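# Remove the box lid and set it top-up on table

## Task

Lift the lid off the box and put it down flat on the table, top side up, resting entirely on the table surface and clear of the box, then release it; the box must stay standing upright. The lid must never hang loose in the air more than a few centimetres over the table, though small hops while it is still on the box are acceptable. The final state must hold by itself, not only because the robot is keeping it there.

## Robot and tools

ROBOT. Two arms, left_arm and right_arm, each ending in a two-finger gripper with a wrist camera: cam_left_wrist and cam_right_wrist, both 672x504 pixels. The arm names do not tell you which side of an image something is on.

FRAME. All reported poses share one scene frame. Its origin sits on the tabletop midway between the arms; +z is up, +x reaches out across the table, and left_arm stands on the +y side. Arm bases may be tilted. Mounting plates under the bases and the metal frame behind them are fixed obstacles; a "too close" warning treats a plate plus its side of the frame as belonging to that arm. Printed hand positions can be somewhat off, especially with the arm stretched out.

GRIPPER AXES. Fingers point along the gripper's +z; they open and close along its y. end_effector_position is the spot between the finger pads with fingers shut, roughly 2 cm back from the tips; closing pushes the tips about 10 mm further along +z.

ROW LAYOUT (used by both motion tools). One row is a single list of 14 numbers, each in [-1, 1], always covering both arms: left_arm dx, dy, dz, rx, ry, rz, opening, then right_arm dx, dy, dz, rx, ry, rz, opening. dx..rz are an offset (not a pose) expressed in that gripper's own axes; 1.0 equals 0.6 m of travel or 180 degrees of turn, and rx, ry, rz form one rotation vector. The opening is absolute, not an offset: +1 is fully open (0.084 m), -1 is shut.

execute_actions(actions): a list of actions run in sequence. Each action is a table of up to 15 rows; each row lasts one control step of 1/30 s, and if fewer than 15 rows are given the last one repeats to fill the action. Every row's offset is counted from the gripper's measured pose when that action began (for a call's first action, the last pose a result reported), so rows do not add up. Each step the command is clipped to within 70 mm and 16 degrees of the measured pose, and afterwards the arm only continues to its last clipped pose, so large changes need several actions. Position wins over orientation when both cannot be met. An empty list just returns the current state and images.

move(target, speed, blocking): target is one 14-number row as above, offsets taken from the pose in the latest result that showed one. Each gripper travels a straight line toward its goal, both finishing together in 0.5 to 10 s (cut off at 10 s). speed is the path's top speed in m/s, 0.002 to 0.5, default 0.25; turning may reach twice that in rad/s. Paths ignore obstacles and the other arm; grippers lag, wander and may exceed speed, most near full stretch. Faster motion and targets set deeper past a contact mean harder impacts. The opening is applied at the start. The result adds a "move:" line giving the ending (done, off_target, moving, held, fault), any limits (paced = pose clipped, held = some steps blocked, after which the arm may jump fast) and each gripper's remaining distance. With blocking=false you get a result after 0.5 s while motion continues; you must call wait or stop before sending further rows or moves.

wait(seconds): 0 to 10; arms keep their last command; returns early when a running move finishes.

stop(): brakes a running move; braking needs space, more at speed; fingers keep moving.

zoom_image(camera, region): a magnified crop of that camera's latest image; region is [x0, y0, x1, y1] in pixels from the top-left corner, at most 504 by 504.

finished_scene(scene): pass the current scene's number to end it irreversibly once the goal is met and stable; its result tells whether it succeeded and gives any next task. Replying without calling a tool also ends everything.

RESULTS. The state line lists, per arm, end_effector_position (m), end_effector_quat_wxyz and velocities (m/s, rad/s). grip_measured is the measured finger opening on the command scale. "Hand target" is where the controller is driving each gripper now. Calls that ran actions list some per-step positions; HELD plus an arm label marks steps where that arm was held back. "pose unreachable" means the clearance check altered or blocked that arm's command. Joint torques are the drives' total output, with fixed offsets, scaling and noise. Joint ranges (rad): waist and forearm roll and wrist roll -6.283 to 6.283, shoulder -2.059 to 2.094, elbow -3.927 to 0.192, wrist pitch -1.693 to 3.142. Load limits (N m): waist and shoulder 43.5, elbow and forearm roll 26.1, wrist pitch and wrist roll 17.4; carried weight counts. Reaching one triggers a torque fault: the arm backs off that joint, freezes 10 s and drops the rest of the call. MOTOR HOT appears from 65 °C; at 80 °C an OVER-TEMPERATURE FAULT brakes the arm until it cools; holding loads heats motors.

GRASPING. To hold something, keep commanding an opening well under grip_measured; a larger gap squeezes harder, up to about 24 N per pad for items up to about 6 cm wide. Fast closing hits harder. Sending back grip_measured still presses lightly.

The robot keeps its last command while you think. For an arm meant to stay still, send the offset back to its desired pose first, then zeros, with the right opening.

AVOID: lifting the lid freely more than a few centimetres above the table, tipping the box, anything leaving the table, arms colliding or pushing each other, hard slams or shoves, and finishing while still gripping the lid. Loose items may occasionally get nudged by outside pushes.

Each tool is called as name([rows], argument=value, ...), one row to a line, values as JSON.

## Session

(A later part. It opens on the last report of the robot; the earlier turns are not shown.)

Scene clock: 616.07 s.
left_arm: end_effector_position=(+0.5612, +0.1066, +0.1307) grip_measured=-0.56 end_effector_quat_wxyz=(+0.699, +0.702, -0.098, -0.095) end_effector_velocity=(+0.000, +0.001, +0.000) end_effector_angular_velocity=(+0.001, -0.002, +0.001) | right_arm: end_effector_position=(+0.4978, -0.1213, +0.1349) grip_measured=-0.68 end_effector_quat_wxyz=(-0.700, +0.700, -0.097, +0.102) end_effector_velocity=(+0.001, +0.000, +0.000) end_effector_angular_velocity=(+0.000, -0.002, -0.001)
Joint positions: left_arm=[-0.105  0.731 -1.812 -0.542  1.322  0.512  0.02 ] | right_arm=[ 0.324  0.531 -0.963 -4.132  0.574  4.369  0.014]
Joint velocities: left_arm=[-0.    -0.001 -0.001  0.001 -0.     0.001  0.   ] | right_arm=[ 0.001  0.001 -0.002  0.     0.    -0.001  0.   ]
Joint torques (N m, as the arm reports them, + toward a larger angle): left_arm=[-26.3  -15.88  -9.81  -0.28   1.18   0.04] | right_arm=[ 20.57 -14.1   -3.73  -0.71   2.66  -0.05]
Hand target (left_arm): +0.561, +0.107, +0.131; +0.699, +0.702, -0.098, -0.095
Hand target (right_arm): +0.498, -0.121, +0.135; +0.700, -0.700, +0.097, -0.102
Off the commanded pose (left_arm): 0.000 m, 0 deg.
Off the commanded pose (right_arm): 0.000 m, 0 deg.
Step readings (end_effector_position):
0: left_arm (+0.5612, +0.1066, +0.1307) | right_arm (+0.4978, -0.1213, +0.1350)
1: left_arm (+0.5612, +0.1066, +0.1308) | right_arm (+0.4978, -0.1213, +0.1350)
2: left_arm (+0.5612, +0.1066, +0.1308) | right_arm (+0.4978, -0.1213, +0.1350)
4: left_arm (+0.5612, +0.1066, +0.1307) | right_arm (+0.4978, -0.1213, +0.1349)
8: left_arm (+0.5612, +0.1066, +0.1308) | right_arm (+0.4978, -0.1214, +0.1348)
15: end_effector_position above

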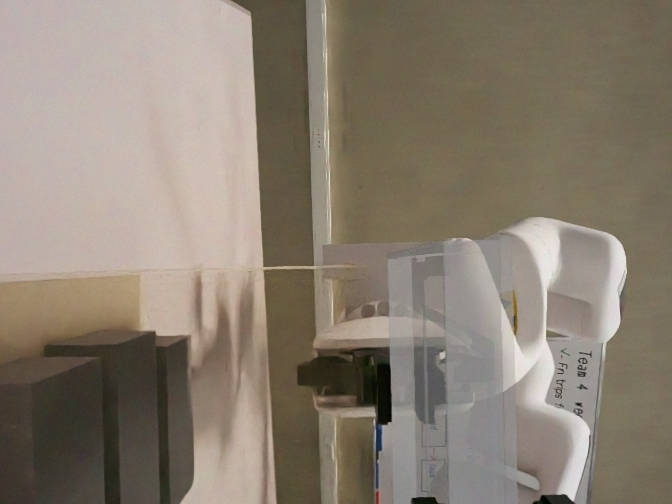

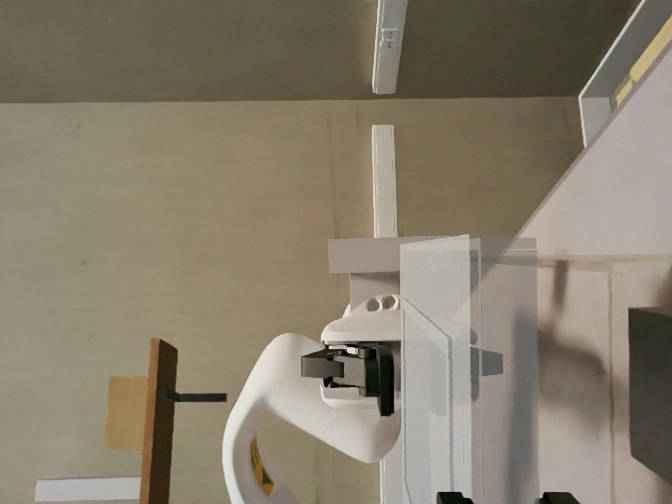

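execute_actions([
  [[0,0,0.002,0,0,0,-0.54, 0,0,0,0,0,0,-1],[0,0,0.004,0,0,0,-0.54, 0,0,0,0,0,0,-1],[0,0,0.007,0,0,0,-0.54, 0,0,0,0,0,0,-1],[0,0,0.010,0,0,0,-0.54, 0,0,0,0,0,0,-1],[0,0,0.013,0,0,0,-0.54, 0,0,0,0,0,0,-1],[0,0,0.016,0,0,0,-0.54, 0,0,0,0,0,0,-1],[0,0,0.018,0,0,0,-0.54, 0,0,0,0,0,0,-1],[0,0,0.02,0,0,0,-0.54, 0,0,0,0,0,0,-1],[0,0,0.02,0,0,0,-0.54, 0,0,0,0,0,0,-1],[0,0,0.02,0,0,0,-0.54, 0,0,0,0,0,0,-1],[0,0,0.02,0,0,0,-0.57, 0,0,0,0,0,0,-1],[0,0,0.02,0,0,0,-0.60, 0,0,0,0,0,0,-1],[0,0,0.02,0,0,0,-0.63, 0,0,0,0,0,0,-1],[0,0,0.02,0,0,0,-0.66, 0,0,0,0,0,0,-1],[0,0,0.02,0,0,0,-0.69, 0,0,0,0,0,0,-1]],
  [[0,0,0,0,0,0,-0.73, 0,0,0,0,0,0,-1],[0,0,0,0,0,0,-0.8, 0,0,0,0,0,0,-1],[0,0,0,0,0,0,-0.9, 0,0,0,0,0,0,-1],[0,0,0,0,0,0,-1, 0,0,0,0,0,0,-1],[0,0,0,0,0,0,-1, 0,0,0,0,0,0,-1],[0,0,0,0,0,0,-1, 0,0,0,0,0,0,-1],[0,0,0,0,0,0,-1, 0,0,0,0,0,0,-1],[0,0,0,0,0,0,-1, 0,0,0,0,0,0,-0.66],[0,0,0,0,0,0,-1, 0,0,0,0,0,0,-0.62],[0,0,0,0,0,0,-1, 0,0,0,0,0,0,-0.58],[0,0,0,0,0,0,-1, 0,0,0,0,0,0,-0.54],[0,0,0,0,0,0,-1, 0,0,0,0,0,0,-0.5],[0,0,0,0,0,0,-1, 0,0,0,0,0,0,-0.46],[0,0,0,0,0,0,-1, 0,0,0,0,0,0,-0.42]],
])

Scene clock: 648.87 s.
left_arm: end_effector_position=(+0.5581, +0.0955, +0.1305) grip_measured=-0.68 end_effector_quat_wxyz=(+0.699, +0.702, -0.098, -0.095) end_effector_velocity=(-0.001, -0.000, +0.000) end_effector_angular_velocity=(-0.001, +0.002, -0.002) | right_arm: end_effector_position=(+0.4979, -0.1213, +0.1352) grip_measured=-0.45 end_effector_quat_wxyz=(-0.700, +0.700, -0.097, +0.102) end_effector_velocity=(-0.001, +0.000, -0.001) end_effector_angular_velocity=(-0.001, +0.002, +0.001)
Joint positions: left_arm=[-0.116  0.734 -1.79  -0.548  1.295  0.517  0.014] | right_arm=[ 0.324  0.531 -0.963 -4.132  0.575  4.369  0.024]
Joint velocities: left_arm=[-0.     0.     0.001 -0.001  0.001 -0.001 -0.   ] | right_arm=[-0.001  0.001  0.001  0.    -0.001 -0.     0.021]
Joint torques (N m, as the arm reports them, + toward a larger angle): left_arm=[-26.72 -15.98  -9.94  -0.42   1.38  -0.05] | right_arm=[ 20.12 -13.93  -3.44  -0.59   2.35  -0.05]
Hand target (left_arm): +0.558, +0.095, +0.131; +0.699, +0.702, -0.098, -0.095
Hand target (right_arm): +0.498, -0.121, +0.135; +0.700, -0.700, +0.097, -0.102
Off the commanded pose (left_arm): 0.000 m, 0 deg.
Off the commanded pose (right_arm): 0.000 m, 0 deg.
Step readings (end_effector_position; steps 1 to 15: 1st action; 16 to 30: 2nd action):
0: left_arm (+0.5612, +0.1066, +0.1307) | right_arm (+0.4978, -0.1213, +0.1350)
1: left_arm (+0.5612, +0.1065, +0.1307) | right_arm (+0.4978, -0.1213, +0.1350)
2: left_arm (+0.5612, +0.1064, +0.1307) | right_arm (+0.4978, -0.1213, +0.1350)
4: left_arm (+0.5610, +0.1053, +0.1307) | right_arm (+0.4978, -0.1213, +0.1350)
8: left_arm (+0.5593, +0.0999, +0.1307) | right_arm (+0.4978, -0.1213, +0.1349)
15: left_arm (+0.5580, +0.0954, +0.1307) | right_arm (+0.4979, -0.1213, +0.1350)
16: left_arm (+0.5580, +0.0954, +0.1307) | right_arm (+0.4979, -0.1214, +0.1350)
17: left_arm (+0.5580, +0.0954, +0.1308) | right_arm (+0.4980, -0.1214, +0.1350)
19: left_arm (+0.5580, +0.0954, +0.1308) | right_arm (+0.4979, -0.1214, +0.1350)
23: left_arm (+0.5580, +0.0954, +0.1307) | right_arm (+0.4979, -0.1214, +0.1350)
30: end_effector_position above

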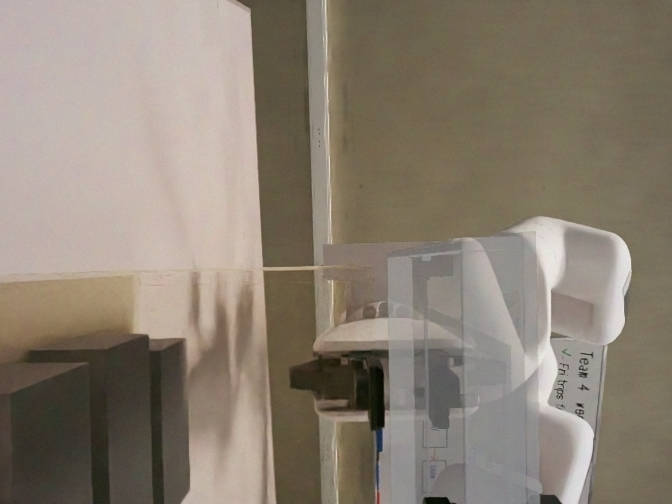

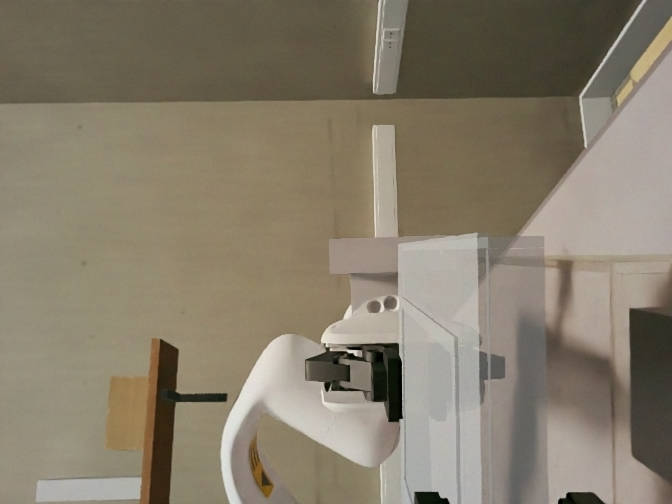

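execute_actions(actions=[])

Scene clock: 708.67 s.
left_arm: end_effector_position=(+0.5580, +0.0954, +0.1307) grip_measured=-0.68 end_effector_quat_wxyz=(+0.699, +0.702, -0.098, -0.095) end_effector_velocity=(+0.000, +0.000, +0.000) end_effector_angular_velocity=(-0.000, -0.000, +0.000) | right_arm: end_effector_position=(+0.4979, -0.1213, +0.1350) grip_measured=-0.44 end_effector_quat_wxyz=(-0.700, +0.700, -0.097, +0.102) end_effector_velocity=(-0.001, +0.000, -0.000) end_effector_angular_velocity=(-0.000, +0.001, +0.002)
Joint positions: left_arm=[-0.116  0.734 -1.79  -0.548  1.295  0.517  0.014] | right_arm=[ 0.324  0.531 -0.963 -4.132  0.574  4.369  0.025]
Joint velocities: left_arm=[ 0.  0. -0. -0.  0.  0. -0.] | right_arm=[ 0.     0.001  0.001  0.     0.    -0.    -0.   ]
Joint torques (N m, as the arm reports them, + toward a larger angle): left_arm=[-26.53 -15.96  -9.95  -0.5    1.4    0.  ] | right_arm=[ 20.18 -14.    -3.58  -0.57   2.37  -0.17]
Hand target (left_arm): +0.558, +0.095, +0.131; +0.699, +0.702, -0.098, -0.095
Hand target (right_arm): +0.498, -0.121, +0.135; +0.700, -0.700, +0.097, -0.102
Off the commanded pose (left_arm): 0.000 m, 0 deg.
Off the commanded pose (right_arm): 0.000 m, 0 deg.

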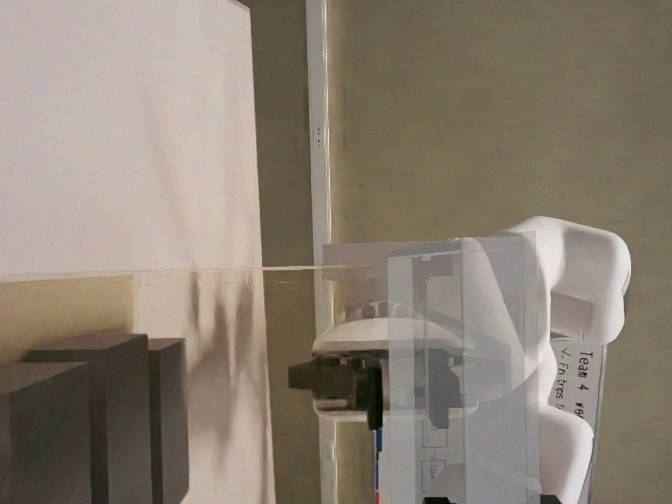

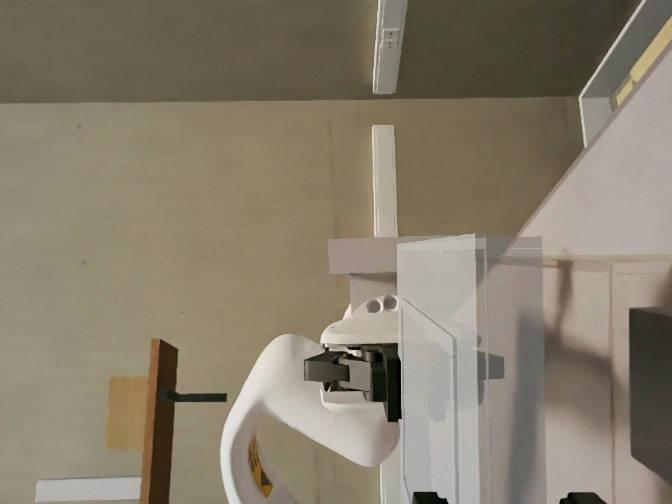

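move(target=[-0.3167,0.005,-0.1667,0,0,0,-1, -0.2,0,-0.12,0,-0.11,0,-0.42], speed=0.16)

move(target=[0,-0.103,0,0.0833,0,0,-1, 0,0,0,0,0,0,-0.42], speed=0.12)

Scene clock: 725.37 s.
left_arm: end_effector_position=(+0.4023, +0.2430, +0.1326) grip_measured=-0.68 end_effector_quat_wxyz=(+0.699, +0.702, -0.098, -0.095) end_effector_velocity=(-0.001, +0.002, +0.000) end_effector_angular_velocity=(+0.001, -0.001, +0.002) | right_arm: end_effector_position=(+0.3630, -0.1568, +0.1346) grip_measured=-0.44 end_effector_quat_wxyz=(-0.706, +0.707, +0.025, -0.019) end_effector_velocity=(-0.002, -0.000, -0.000) end_effector_angular_velocity=(+0.001, +0.000, +0.004)
Joint positions: left_arm=[ 0.109  0.106 -1.14  -0.478  1.372  0.703  0.014] | right_arm=[ 0.307  0.348 -0.651 -4.592  0.561  4.681  0.025]
Joint velocities: left_arm=[ 0.004 -0.007  0.004  0.001  0.003  0.002 -0.   ] | right_arm=[-0.002 -0.001  0.003 -0.007  0.001  0.004 -0.   ]
Joint torques (N m, as the arm reports them, + toward a larger angle): left_arm=[-16.08 -14.29  -8.11  -0.29   1.66   0.02] | right_arm=[ 16.46 -11.54  -2.41  -0.76   2.44  -0.17]
Hand target (left_arm): +0.402, +0.243, +0.133; +0.699, +0.702, -0.098, -0.095
Hand target (right_arm): +0.363, -0.157, +0.135; +0.706, -0.707, -0.025, +0.019
Off the commanded pose (left_arm): 0.001 m, 0 deg.
Off the commanded pose (right_arm): 0.001 m, 0 deg.
move: done

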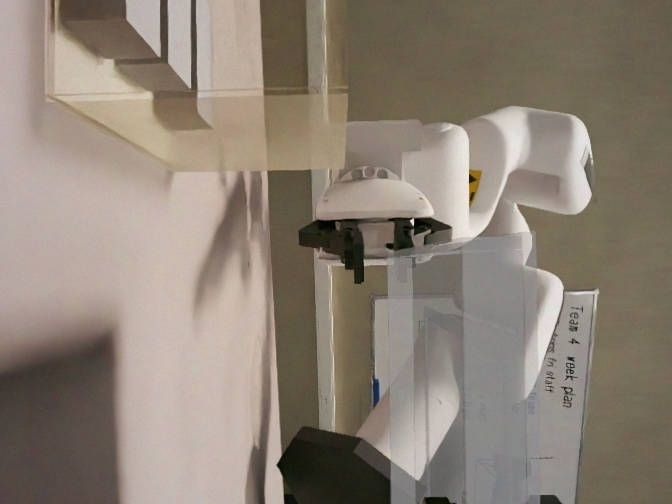

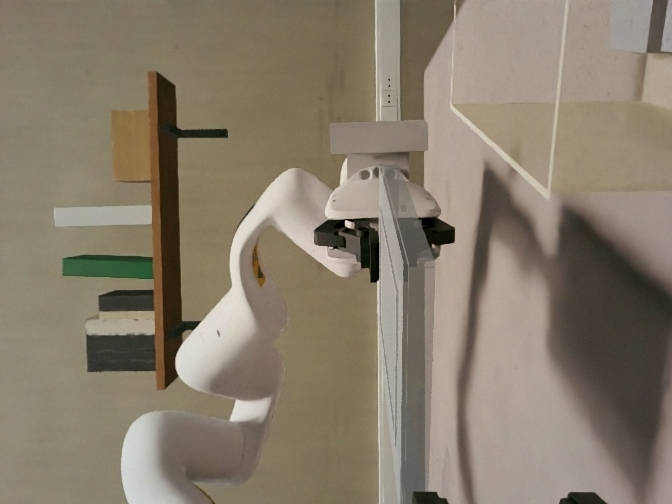

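Scene clock: 726.87 s.
left_arm: end_effector_position=(+0.4029, +0.2431, +0.0712) grip_measured=-0.68 end_effector_quat_wxyz=(+0.602, +0.787, -0.110, -0.081) end_effector_velocity=(-0.000, -0.001, -0.002) end_effector_angular_velocity=(+0.008, -0.001, -0.001) | right_arm: end_effector_position=(+0.3630, -0.1568, +0.1346) grip_measured=-0.44 end_effector_quat_wxyz=(-0.706, +0.707, +0.025, -0.019) end_effector_velocity=(+0.001, -0.000, +0.001) end_effector_angular_velocity=(+0.002, -0.000, -0.002)
Joint positions: left_arm=[ 0.093  0.104 -1.082 -0.276  1.151  0.646  0.014] | right_arm=[ 0.307  0.348 -0.651 -4.592  0.561  4.681  0.025]
Joint velocities: left_arm=[-0.001  0.002  0.002  0.007 -0.008 -0.003  0.   ] | right_arm=[-0.    -0.001 -0.     0.001  0.002 -0.    -0.   ]
Joint torques (N m, as the arm reports them, + toward a larger angle): left_arm=[-16.26 -13.84  -7.77  -0.27   1.08  -0.02] | right_arm=[ 16.37 -11.46  -2.75  -0.66   2.52  -0.13]
Hand target (left_arm): +0.403, +0.243, +0.071; +0.602, +0.787, -0.110, -0.081
Hand target (right_arm): +0.363, -0.157, +0.135; +0.706, -0.707, -0.025, +0.019
Off the commanded pose (left_arm): 0.000 m, 0 deg.
Off the commanded pose (right_arm): 0.000 m, 0 deg.
move: done

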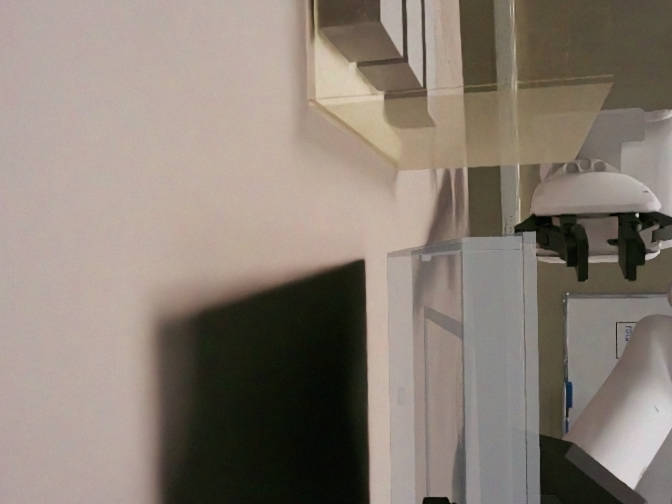

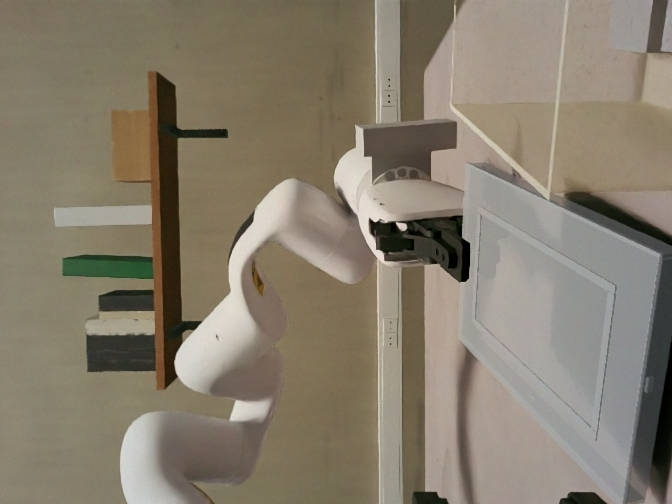

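move(target=[0,-0.016,0.0043,0,0,0,-1, 0,0,0,0,0,0,-0.42], speed=0.03)

Scene clock: 737.70 s.
left_arm: end_effector_position=(+0.4029, +0.2431, +0.0614) grip_measured=-0.68 end_effector_quat_wxyz=(+0.602, +0.787, -0.110, -0.081) end_effector_velocity=(+0.001, +0.000, -0.002) end_effector_angular_velocity=(-0.000, -0.001, +0.001) | right_arm: end_effector_position=(+0.3630, -0.1568, +0.1346) grip_measured=-0.44 end_effector_quat_wxyz=(-0.706, +0.707, +0.025, -0.019) end_effector_velocity=(+0.000, +0.000, +0.000) end_effector_angular_velocity=(+0.000, -0.002, +0.000)
Joint positions: left_arm=[ 0.108  0.124 -1.092 -0.274  1.145  0.662  0.014] | right_arm=[ 0.307  0.348 -0.651 -4.592  0.561  4.681  0.025]
Joint velocities: left_arm=[ 0.003  0.004 -0.004 -0.    -0.001  0.004 -0.   ] | right_arm=[ 0.001 -0.     0.     0.    -0.    -0.001 -0.   ]
Joint torques (N m, as the arm reports them, + toward a larger angle): left_arm=[-16.37 -14.14  -7.6   -0.04   1.08   0.01] | right_arm=[ 16.37 -11.5   -2.61  -0.75   2.58  -0.04]
Hand target (left_arm): +0.403, +0.243, +0.061; +0.602, +0.787, -0.110, -0.081
Hand target (right_arm): +0.363, -0.157, +0.135; +0.706, -0.707, -0.025, +0.019
Off the commanded pose (left_arm): 0.000 m, 0 deg.
Off the commanded pose (right_arm): 0.000 m, 0 deg.
move: done

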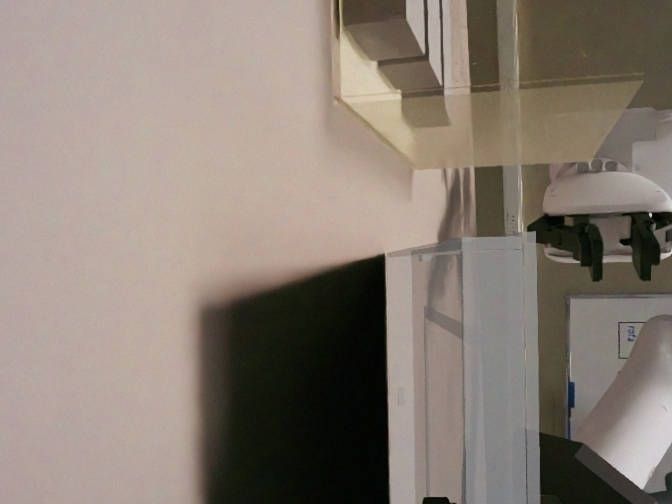

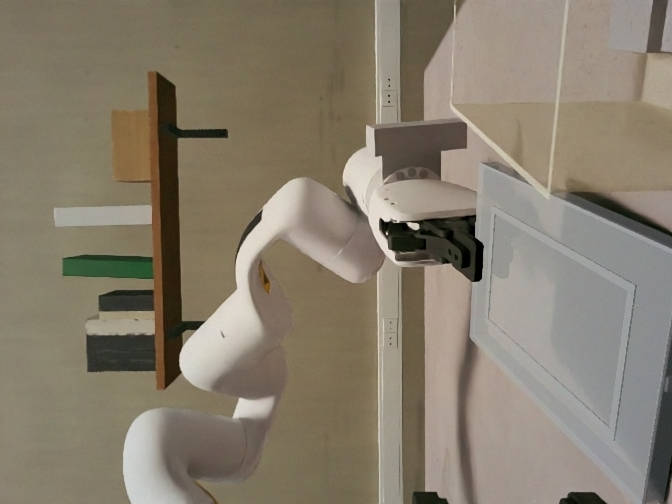

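execute_actions([
  [[0,-0.001,0,0,0,0,-0.8, 0,0,0,0,0,0,-0.42],[0,-0.0015,0,0,0,0,-0.7, 0,0,0,0,0,0,-0.42],[0,-0.0015,0,0,0,0,-0.66, 0,0,0,0,0,0,-0.42],[0,-0.0015,0,0,0,0,-0.63, 0,0,0,0,0,0,-0.42],[0,-0.0015,0,0,0,0,-0.6, 0,0,0,0,0,0,-0.42],[0,-0.0015,0,0,0,0,-0.56, 0,0,0,0,0,0,-0.42],[0,-0.0015,0,0,0,0,-0.52, 0,0,0,0,0,0,-0.42],[0,-0.0015,0,0,0,0,-0.47, 0,0,0,0,0,0,-0.42],[0,-0.0015,0,0,0,0,-0.42, 0,0,0,0,0,0,-0.42],[0,-0.0015,0,0,0,0,-0.37, 0,0,0,0,0,0,-0.42],[0,-0.0015,0,0,0,0,-0.32, 0,0,0,0,0,0,-0.42],[0,-0.0015,0,0,0,0,-0.27, 0,0,0,0,0,0,-0.42],[0,-0.0015,0,0,0,0,-0.22, 0,0,0,0,0,0,-0.42],[0,-0.0015,0,0,0,0,-0.17, 0,0,0,0,0,0,-0.42],[0,-0.0015,0,0,0,0,-0.12, 0,0,0,0,0,0,-0.42]],
])

move(target=[0,-0.0363,0.022,0.139,0,0,-0.04, 0,0,0,0,0,0,-0.42], speed=0.2)

Scene clock: 771.63 s.
left_arm: end_effector_position=(+0.4029, +0.2433, +0.0606) grip_measured=-0.18 end_effector_quat_wxyz=(+0.602, +0.787, -0.110, -0.081) end_effector_velocity=(-0.000, -0.000, -0.000) end_effector_angular_velocity=(-0.000, +0.001, -0.000) | right_arm: end_effector_position=(+0.3630, -0.1568, +0.1346) grip_measured=-0.44 end_effector_quat_wxyz=(-0.706, +0.707, +0.025, -0.019) end_effector_velocity=(-0.000, +0.000, -0.000) end_effector_angular_velocity=(+0.000, -0.001, +0.001)
Joint positions: left_arm=[ 0.109  0.126 -1.093 -0.274  1.145  0.663  0.036] | right_arm=[ 0.307  0.348 -0.651 -4.592  0.561  4.681  0.025]
Joint velocities: left_arm=[-0.     0.     0.    -0.    -0.    -0.001  0.067] | right_arm=[-0.001  0.002 -0.001 -0.001  0.001 -0.001  0.   ]
Joint torques (N m, as the arm reports them, + toward a larger angle): left_arm=[-15.96 -14.18  -7.66   0.     1.09   0.03] | right_arm=[ 16.36 -11.45  -2.63  -0.68   2.4   -0.01]
Hand target (left_arm): +0.403, +0.243, +0.061; +0.602, +0.787, -0.110, -0.081
Hand target (right_arm): +0.363, -0.157, +0.135; +0.706, -0.707, -0.025, +0.019
Off the commanded pose (left_arm): 0.000 m, 0 deg.
Off the commanded pose (right_arm): 0.000 m, 0 deg.
Step readings (end_effector_position):
0: left_arm (+0.4029, +0.2431, +0.0612) | right_arm (+0.3630, -0.1568, +0.1346)
1: left_arm (+0.4029, +0.2431, +0.0612) | right_arm (+0.3630, -0.1568, +0.1346)
2: left_arm (+0.4029, +0.2431, +0.0612) | right_arm (+0.3630, -0.1568, +0.1346)
4: left_arm (+0.4029, +0.2432, +0.0609) | right_arm (+0.3630, -0.1568, +0.1346)
8: left_arm (+0.4029, +0.2432, +0.0607) | right_arm (+0.3630, -0.1568, +0.1346)
15: end_effector_position above

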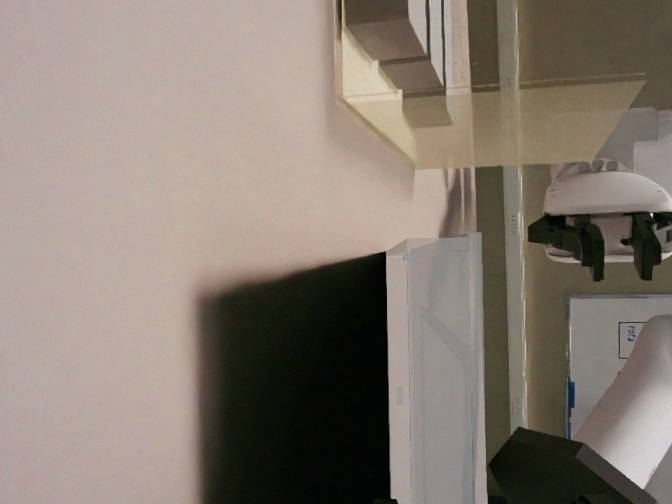

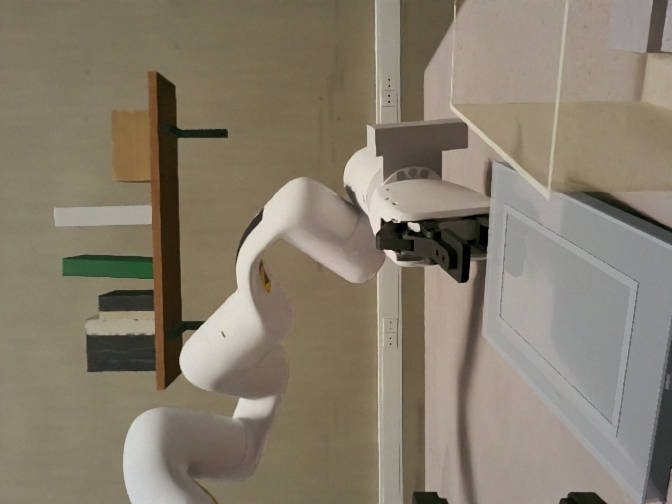

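Scene clock: 773.20 s.
left_arm: end_effector_position=(+0.4015, +0.2365, +0.0366) grip_measured=-0.05 end_effector_quat_wxyz=(+0.418, +0.898, -0.125, -0.055) end_effector_velocity=(-0.001, -0.001, -0.001) end_effector_angular_velocity=(+0.012, -0.001, -0.001) | right_arm: end_effector_position=(+0.3630, -0.1568, +0.1346) grip_measured=-0.44 end_effector_quat_wxyz=(-0.706, +0.707, +0.025, -0.019) end_effector_velocity=(+0.000, -0.000, -0.000) end_effector_angular_velocity=(-0.001, +0.001, -0.001)
Joint positions: left_arm=[-0.028  0.03  -0.892  0.179  0.826  0.274  0.042] | right_arm=[ 0.307  0.348 -0.651 -4.592  0.561  4.681  0.025]
Joint velocities: left_arm=[-0.003  0.     0.005  0.018 -0.005 -0.017 -0.   ] | right_arm=[-0.001 -0.001  0.001  0.001 -0.    -0.     0.   ]
Joint torques (N m, as the arm reports them, + toward a larger angle): left_arm=[-15.59 -12.01  -8.16   0.48  -0.48   0.01] | right_arm=[ 16.5  -11.71  -2.55  -0.72   2.52   0.06]
Hand target (left_arm): +0.401, +0.236, +0.037; +0.418, +0.898, -0.125, -0.055
Hand target (right_arm): +0.363, -0.157, +0.135; +0.706, -0.707, -0.025, +0.019
Off the commanded pose (left_arm): 0.001 m, 0 deg.
Off the commanded pose (right_arm): 0.000 m, 0 deg.
move: done

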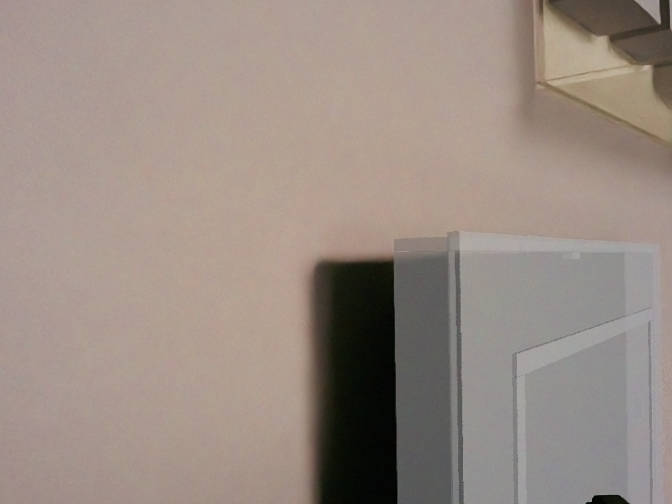

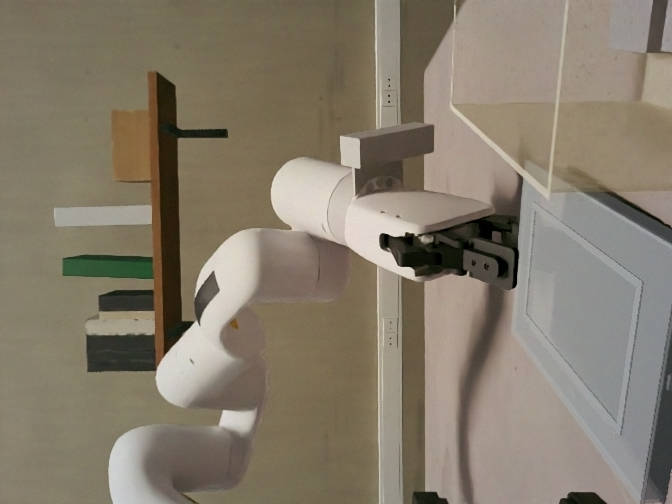

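execute_actions([
  [[0,-0.0013,0,0,0,0,-0.04, 0,0,0,0,0,0,-0.42],[0,-0.0027,-0.0001,0,0,0,-0.04, 0,0,0,0,0,0,-0.42],[0,-0.004,-0.0001,0,0,0,-0.04, 0,0,0,0,0,0,-0.42],[0,-0.0053,-0.0001,0,0,0,-0.04, 0,0,0,0,0,0,-0.42],[0,-0.0067,-0.0002,0,0,0,-0.04, 0,0,0,0,0,0,-0.42],[0,-0.0073,-0.0009,0,0,0,-0.04, 0,0,0,0,0,0,-0.42],[0,-0.0078,-0.0015,0,0,0,-0.04, 0,0,0,0,0,0,-0.42],[0,-0.0084,-0.0022,0,0,0,-0.04, 0,0,0,0,0,0,-0.42],[0,-0.009,-0.0029,0,0,0,-0.04, 0,0,0,0,0,0,-0.42],[0,-0.0095,-0.0036,0,0,0,-0.04, 0,0,0,0,0,0,-0.42],[0,-0.0101,-0.0043,0,0,0,-0.04, 0,0,0,0,0,0,-0.42],[0,-0.0107,-0.005,0,0,0,-0.04, 0,0,0,0,0,0,-0.42],[0,-0.0113,-0.0056,0,0,0,-0.04, 0,0,0,0,0,0,-0.42],[0,-0.0118,-0.0063,0,0,0,-0.04, 0,0,0,0,0,0,-0.42],[0,-0.0124,-0.007,0,0,0,-0.04, 0,0,0,0,0,0,-0.42]],
])

Scene clock: 799.23 s.
left_arm: end_effector_position=(+0.4032, +0.2423, +0.0336) grip_measured=-0.05 end_effector_quat_wxyz=(+0.418, +0.898, -0.125, -0.055) end_effector_velocity=(+0.004, +0.014, -0.001) end_effector_angular_velocity=(-0.000, +0.001, -0.002) | right_arm: end_effector_position=(+0.3630, -0.1568, +0.1346) grip_measured=-0.44 end_effector_quat_wxyz=(-0.706, +0.707, +0.025, -0.019) end_effector_velocity=(+0.000, +0.000, +0.000) end_effector_angular_velocity=(+0.000, +0.000, -0.001)
Joint positions: left_arm=[-0.017  0.031 -0.904  0.177  0.835  0.288  0.042] | right_arm=[ 0.307  0.348 -0.651 -4.592  0.561  4.681  0.025]
Joint velocities: left_arm=[ 0.016 -0.008 -0.029 -0.006  0.036  0.026 -0.   ] | right_arm=[ 0.    -0.    -0.001  0.001  0.     0.     0.   ]
Joint torques (N m, as the arm reports them, + toward a larger angle): left_arm=[-15.54 -12.62  -7.59   0.49  -0.44   0.24] | right_arm=[ 16.19 -11.62  -2.68  -0.68   2.51  -0.04]
Hand target (left_arm): +0.404, +0.244, +0.034; +0.418, +0.898, -0.125, -0.055
Hand target (right_arm): +0.363, -0.157, +0.135; +0.706, -0.707, -0.025, +0.019
Off the commanded pose (left_arm): 0.002 m, 0 deg.
Off the commanded pose (right_arm): 0.000 m, 0 deg.
Step readings (end_effector_position):
0: left_arm (+0.4015, +0.2364, +0.0365) | right_arm (+0.3630, -0.1568, +0.1346)
1: left_arm (+0.4015, +0.2364, +0.0365) | right_arm (+0.3630, -0.1568, +0.1346)
2: left_arm (+0.4015, +0.2365, +0.0364) | right_arm (+0.3630, -0.1568, +0.1346)
4: left_arm (+0.4016, +0.2370, +0.0358) | right_arm (+0.3630, -0.1568, +0.1346)
8: left_arm (+0.4021, +0.2388, +0.0342) | right_arm (+0.3630, -0.1568, +0.1346)
15: end_effector_position above

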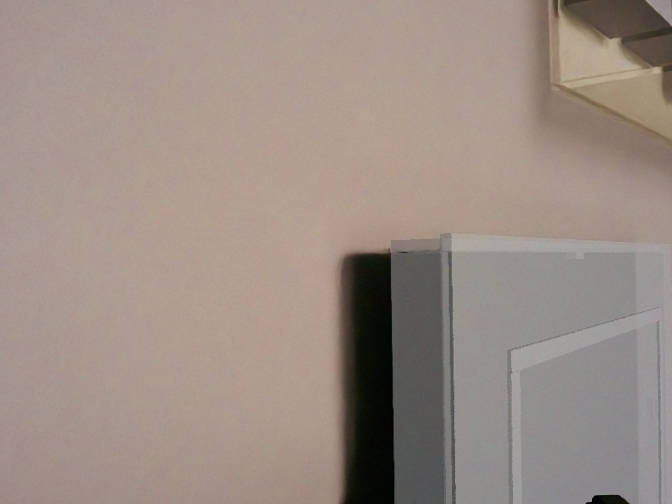

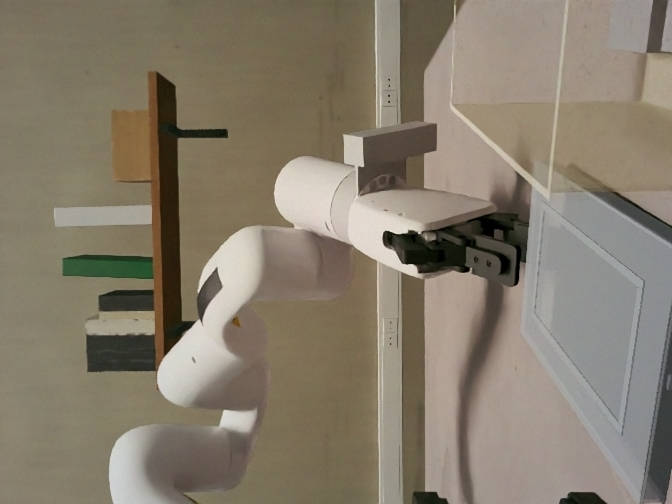

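execute_actions([
  [[0,-0.0034,-0.0015,0,0,0,-0.04, 0,0,0,0,0,0,-0.42],[0,-0.004,-0.0022,0,0,0,-0.04, 0,0,0,0,0,0,-0.42],[0,-0.0047,-0.003,0,0,0,-0.04, 0,0,0,0,0,0,-0.42],[0,-0.0054,-0.0038,0,0,0,-0.04, 0,0,0,0,0,0,-0.42],[0,-0.0061,-0.0046,0,0,0,-0.04, 0,0,0,0,0,0,-0.42],[0,-0.0068,-0.0055,0,0,0,-0.04, 0,0,0,0,0,0,-0.42],[0,-0.0076,-0.0064,0,0,0,-0.04, 0,0,0,0,0,0,-0.42],[0,-0.0085,-0.0075,0,0,0,-0.04, 0,0,0,0,0,0,-0.42],[0,-0.0095,-0.0087,0,0,0,-0.04, 0,0,0,0,0,0,-0.42],[0,-0.0105,-0.0099,0,0,0,-0.04, 0,0,0,0,0,0,-0.42],[0,-0.0118,-0.0114,0,0,0,-0.04, 0,0,0,0,0,0,-0.42],[0,-0.0131,-0.013,0,0,0,-0.04, 0,0,0,0,0,0,-0.42],[0,-0.0145,-0.0147,0,0,0,-0.04, 0,0,0,0,0,0,-0.42],[0,-0.016,-0.0165,0,0,0,-0.04, 0,0,0,0,0,0,-0.42],[0,-0.0175,-0.0183,0,0,0,-0.04, 0,0,0,0,0,0,-0.42]],
])

Scene clock: 812.10 s.
left_arm: end_effector_position=(+0.4061, +0.2524, +0.0328) grip_measured=-0.05 end_effector_quat_wxyz=(+0.418, +0.898, -0.125, -0.054) end_effector_velocity=(+0.009, +0.034, -0.001) end_effector_angular_velocity=(+0.001, +0.001, -0.001) | right_arm: end_effector_position=(+0.3630, -0.1568, +0.1346) grip_measured=-0.44 end_effector_quat_wxyz=(-0.706, +0.707, +0.025, -0.019) end_effector_velocity=(-0.000, -0.000, -0.000) end_effector_angular_velocity=(-0.000, +0.002, -0.000)
Joint positions: left_arm=[-0.005  0.026 -0.924  0.173  0.858  0.306  0.042] | right_arm=[ 0.307  0.348 -0.651 -4.592  0.561  4.681  0.025]
Joint velocities: left_arm=[ 0.035 -0.02  -0.067 -0.013  0.083  0.054 -0.   ] | right_arm=[-0.001  0.     0.     0.001 -0.     0.    -0.   ]
Joint torques (N m, as the arm reports them, + toward a larger angle): left_arm=[-14.24 -11.85  -8.35   0.98  -0.43  -0.01] | right_arm=[ 16.27 -11.38  -2.61  -0.68   2.42  -0.16]
Hand target (left_arm): +0.407, +0.257, +0.033; +0.418, +0.898, -0.125, -0.054
Hand target (right_arm): +0.363, -0.157, +0.135; +0.706, -0.707, -0.025, +0.019
Off the commanded pose (left_arm): 0.005 m, 0 deg.
Off the commanded pose (right_arm): 0.000 m, 0 deg.
Step readings (end_effector_position):
0: left_arm (+0.4037, +0.2442, +0.0336) | right_arm (+0.3630, -0.1568, +0.1346)
1: left_arm (+0.4037, +0.2442, +0.0335) | right_arm (+0.3630, -0.1568, +0.1346)
2: left_arm (+0.4038, +0.2442, +0.0334) | right_arm (+0.3630, -0.1568, +0.1346)
4: left_arm (+0.4038, +0.2445, +0.0330) | right_arm (+0.3630, -0.1568, +0.1346)
8: left_arm (+0.4044, +0.2463, +0.0329) | right_arm (+0.3630, -0.1568, +0.1346)
15: end_effector_position above

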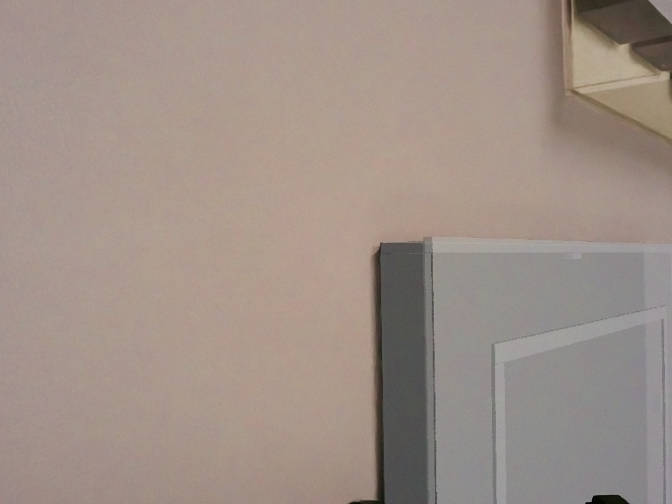

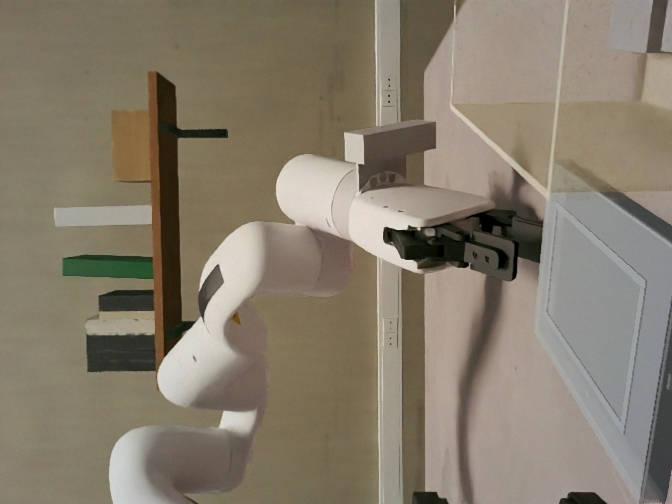

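The lid is down flat. Retreating the left gripper to verify.

move(target=[-0.05,0.08,-0.2,0,0,0,-0.04, 0,0,0,0,0,0,-0.42], speed=0.25)

Scene clock: 820.90 s.
left_arm: end_effector_position=(+0.3930, +0.3194, +0.1460) grip_measured=-0.05 end_effector_quat_wxyz=(+0.418, +0.898, -0.124, -0.055) end_effector_velocity=(+0.001, +0.002, +0.002) end_effector_angular_velocity=(+0.000, -0.002, +0.003) | right_arm: end_effector_position=(+0.3630, -0.1568, +0.1346) grip_measured=-0.44 end_effector_quat_wxyz=(-0.706, +0.707, +0.025, -0.019) end_effector_velocity=(-0.001, +0.000, +0.000) end_effector_angular_velocity=(+0.001, -0.001, +0.002)
Joint positions: left_arm=[-0.132 -0.254 -0.964  0.146  1.192  0.237  0.042] | right_arm=[ 0.307  0.348 -0.651 -4.592  0.561  4.681  0.025]
Joint velocities: left_arm=[-0.002 -0.005 -0.003 -0.001  0.005 -0.002 -0.   ] | right_arm=[ 0.     0.001  0.    -0.001  0.001 -0.001 -0.   ]
Joint torques (N m, as the arm reports them, + toward a larger angle): left_arm=[-12.37  -9.85 -11.22  -0.15  -0.42  -0.08] | right_arm=[ 16.6  -11.56  -2.41  -0.84   2.56  -0.16]
Hand target (left_arm): +0.393, +0.320, +0.146; +0.418, +0.898, -0.124, -0.054
Hand target (right_arm): +0.363, -0.157, +0.135; +0.706, -0.707, -0.025, +0.019
Off the commanded pose (left_arm): 0.001 m, 0 deg.
Off the commanded pose (right_arm): 0.000 m, 0 deg.
move: done

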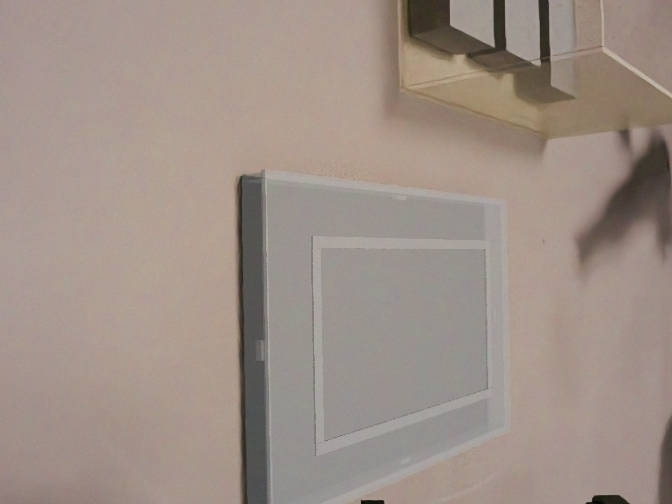

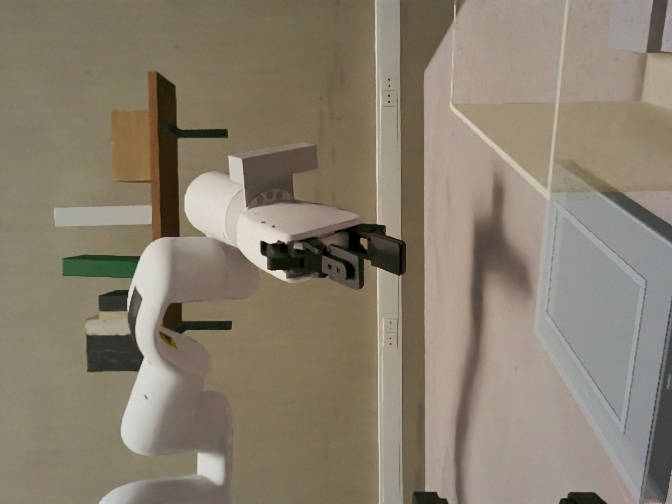

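The lid lies flat, top up, clear of the upright box, and both grippers are off it.

finished_scene(scene=1)

The scene is finished: the task was done.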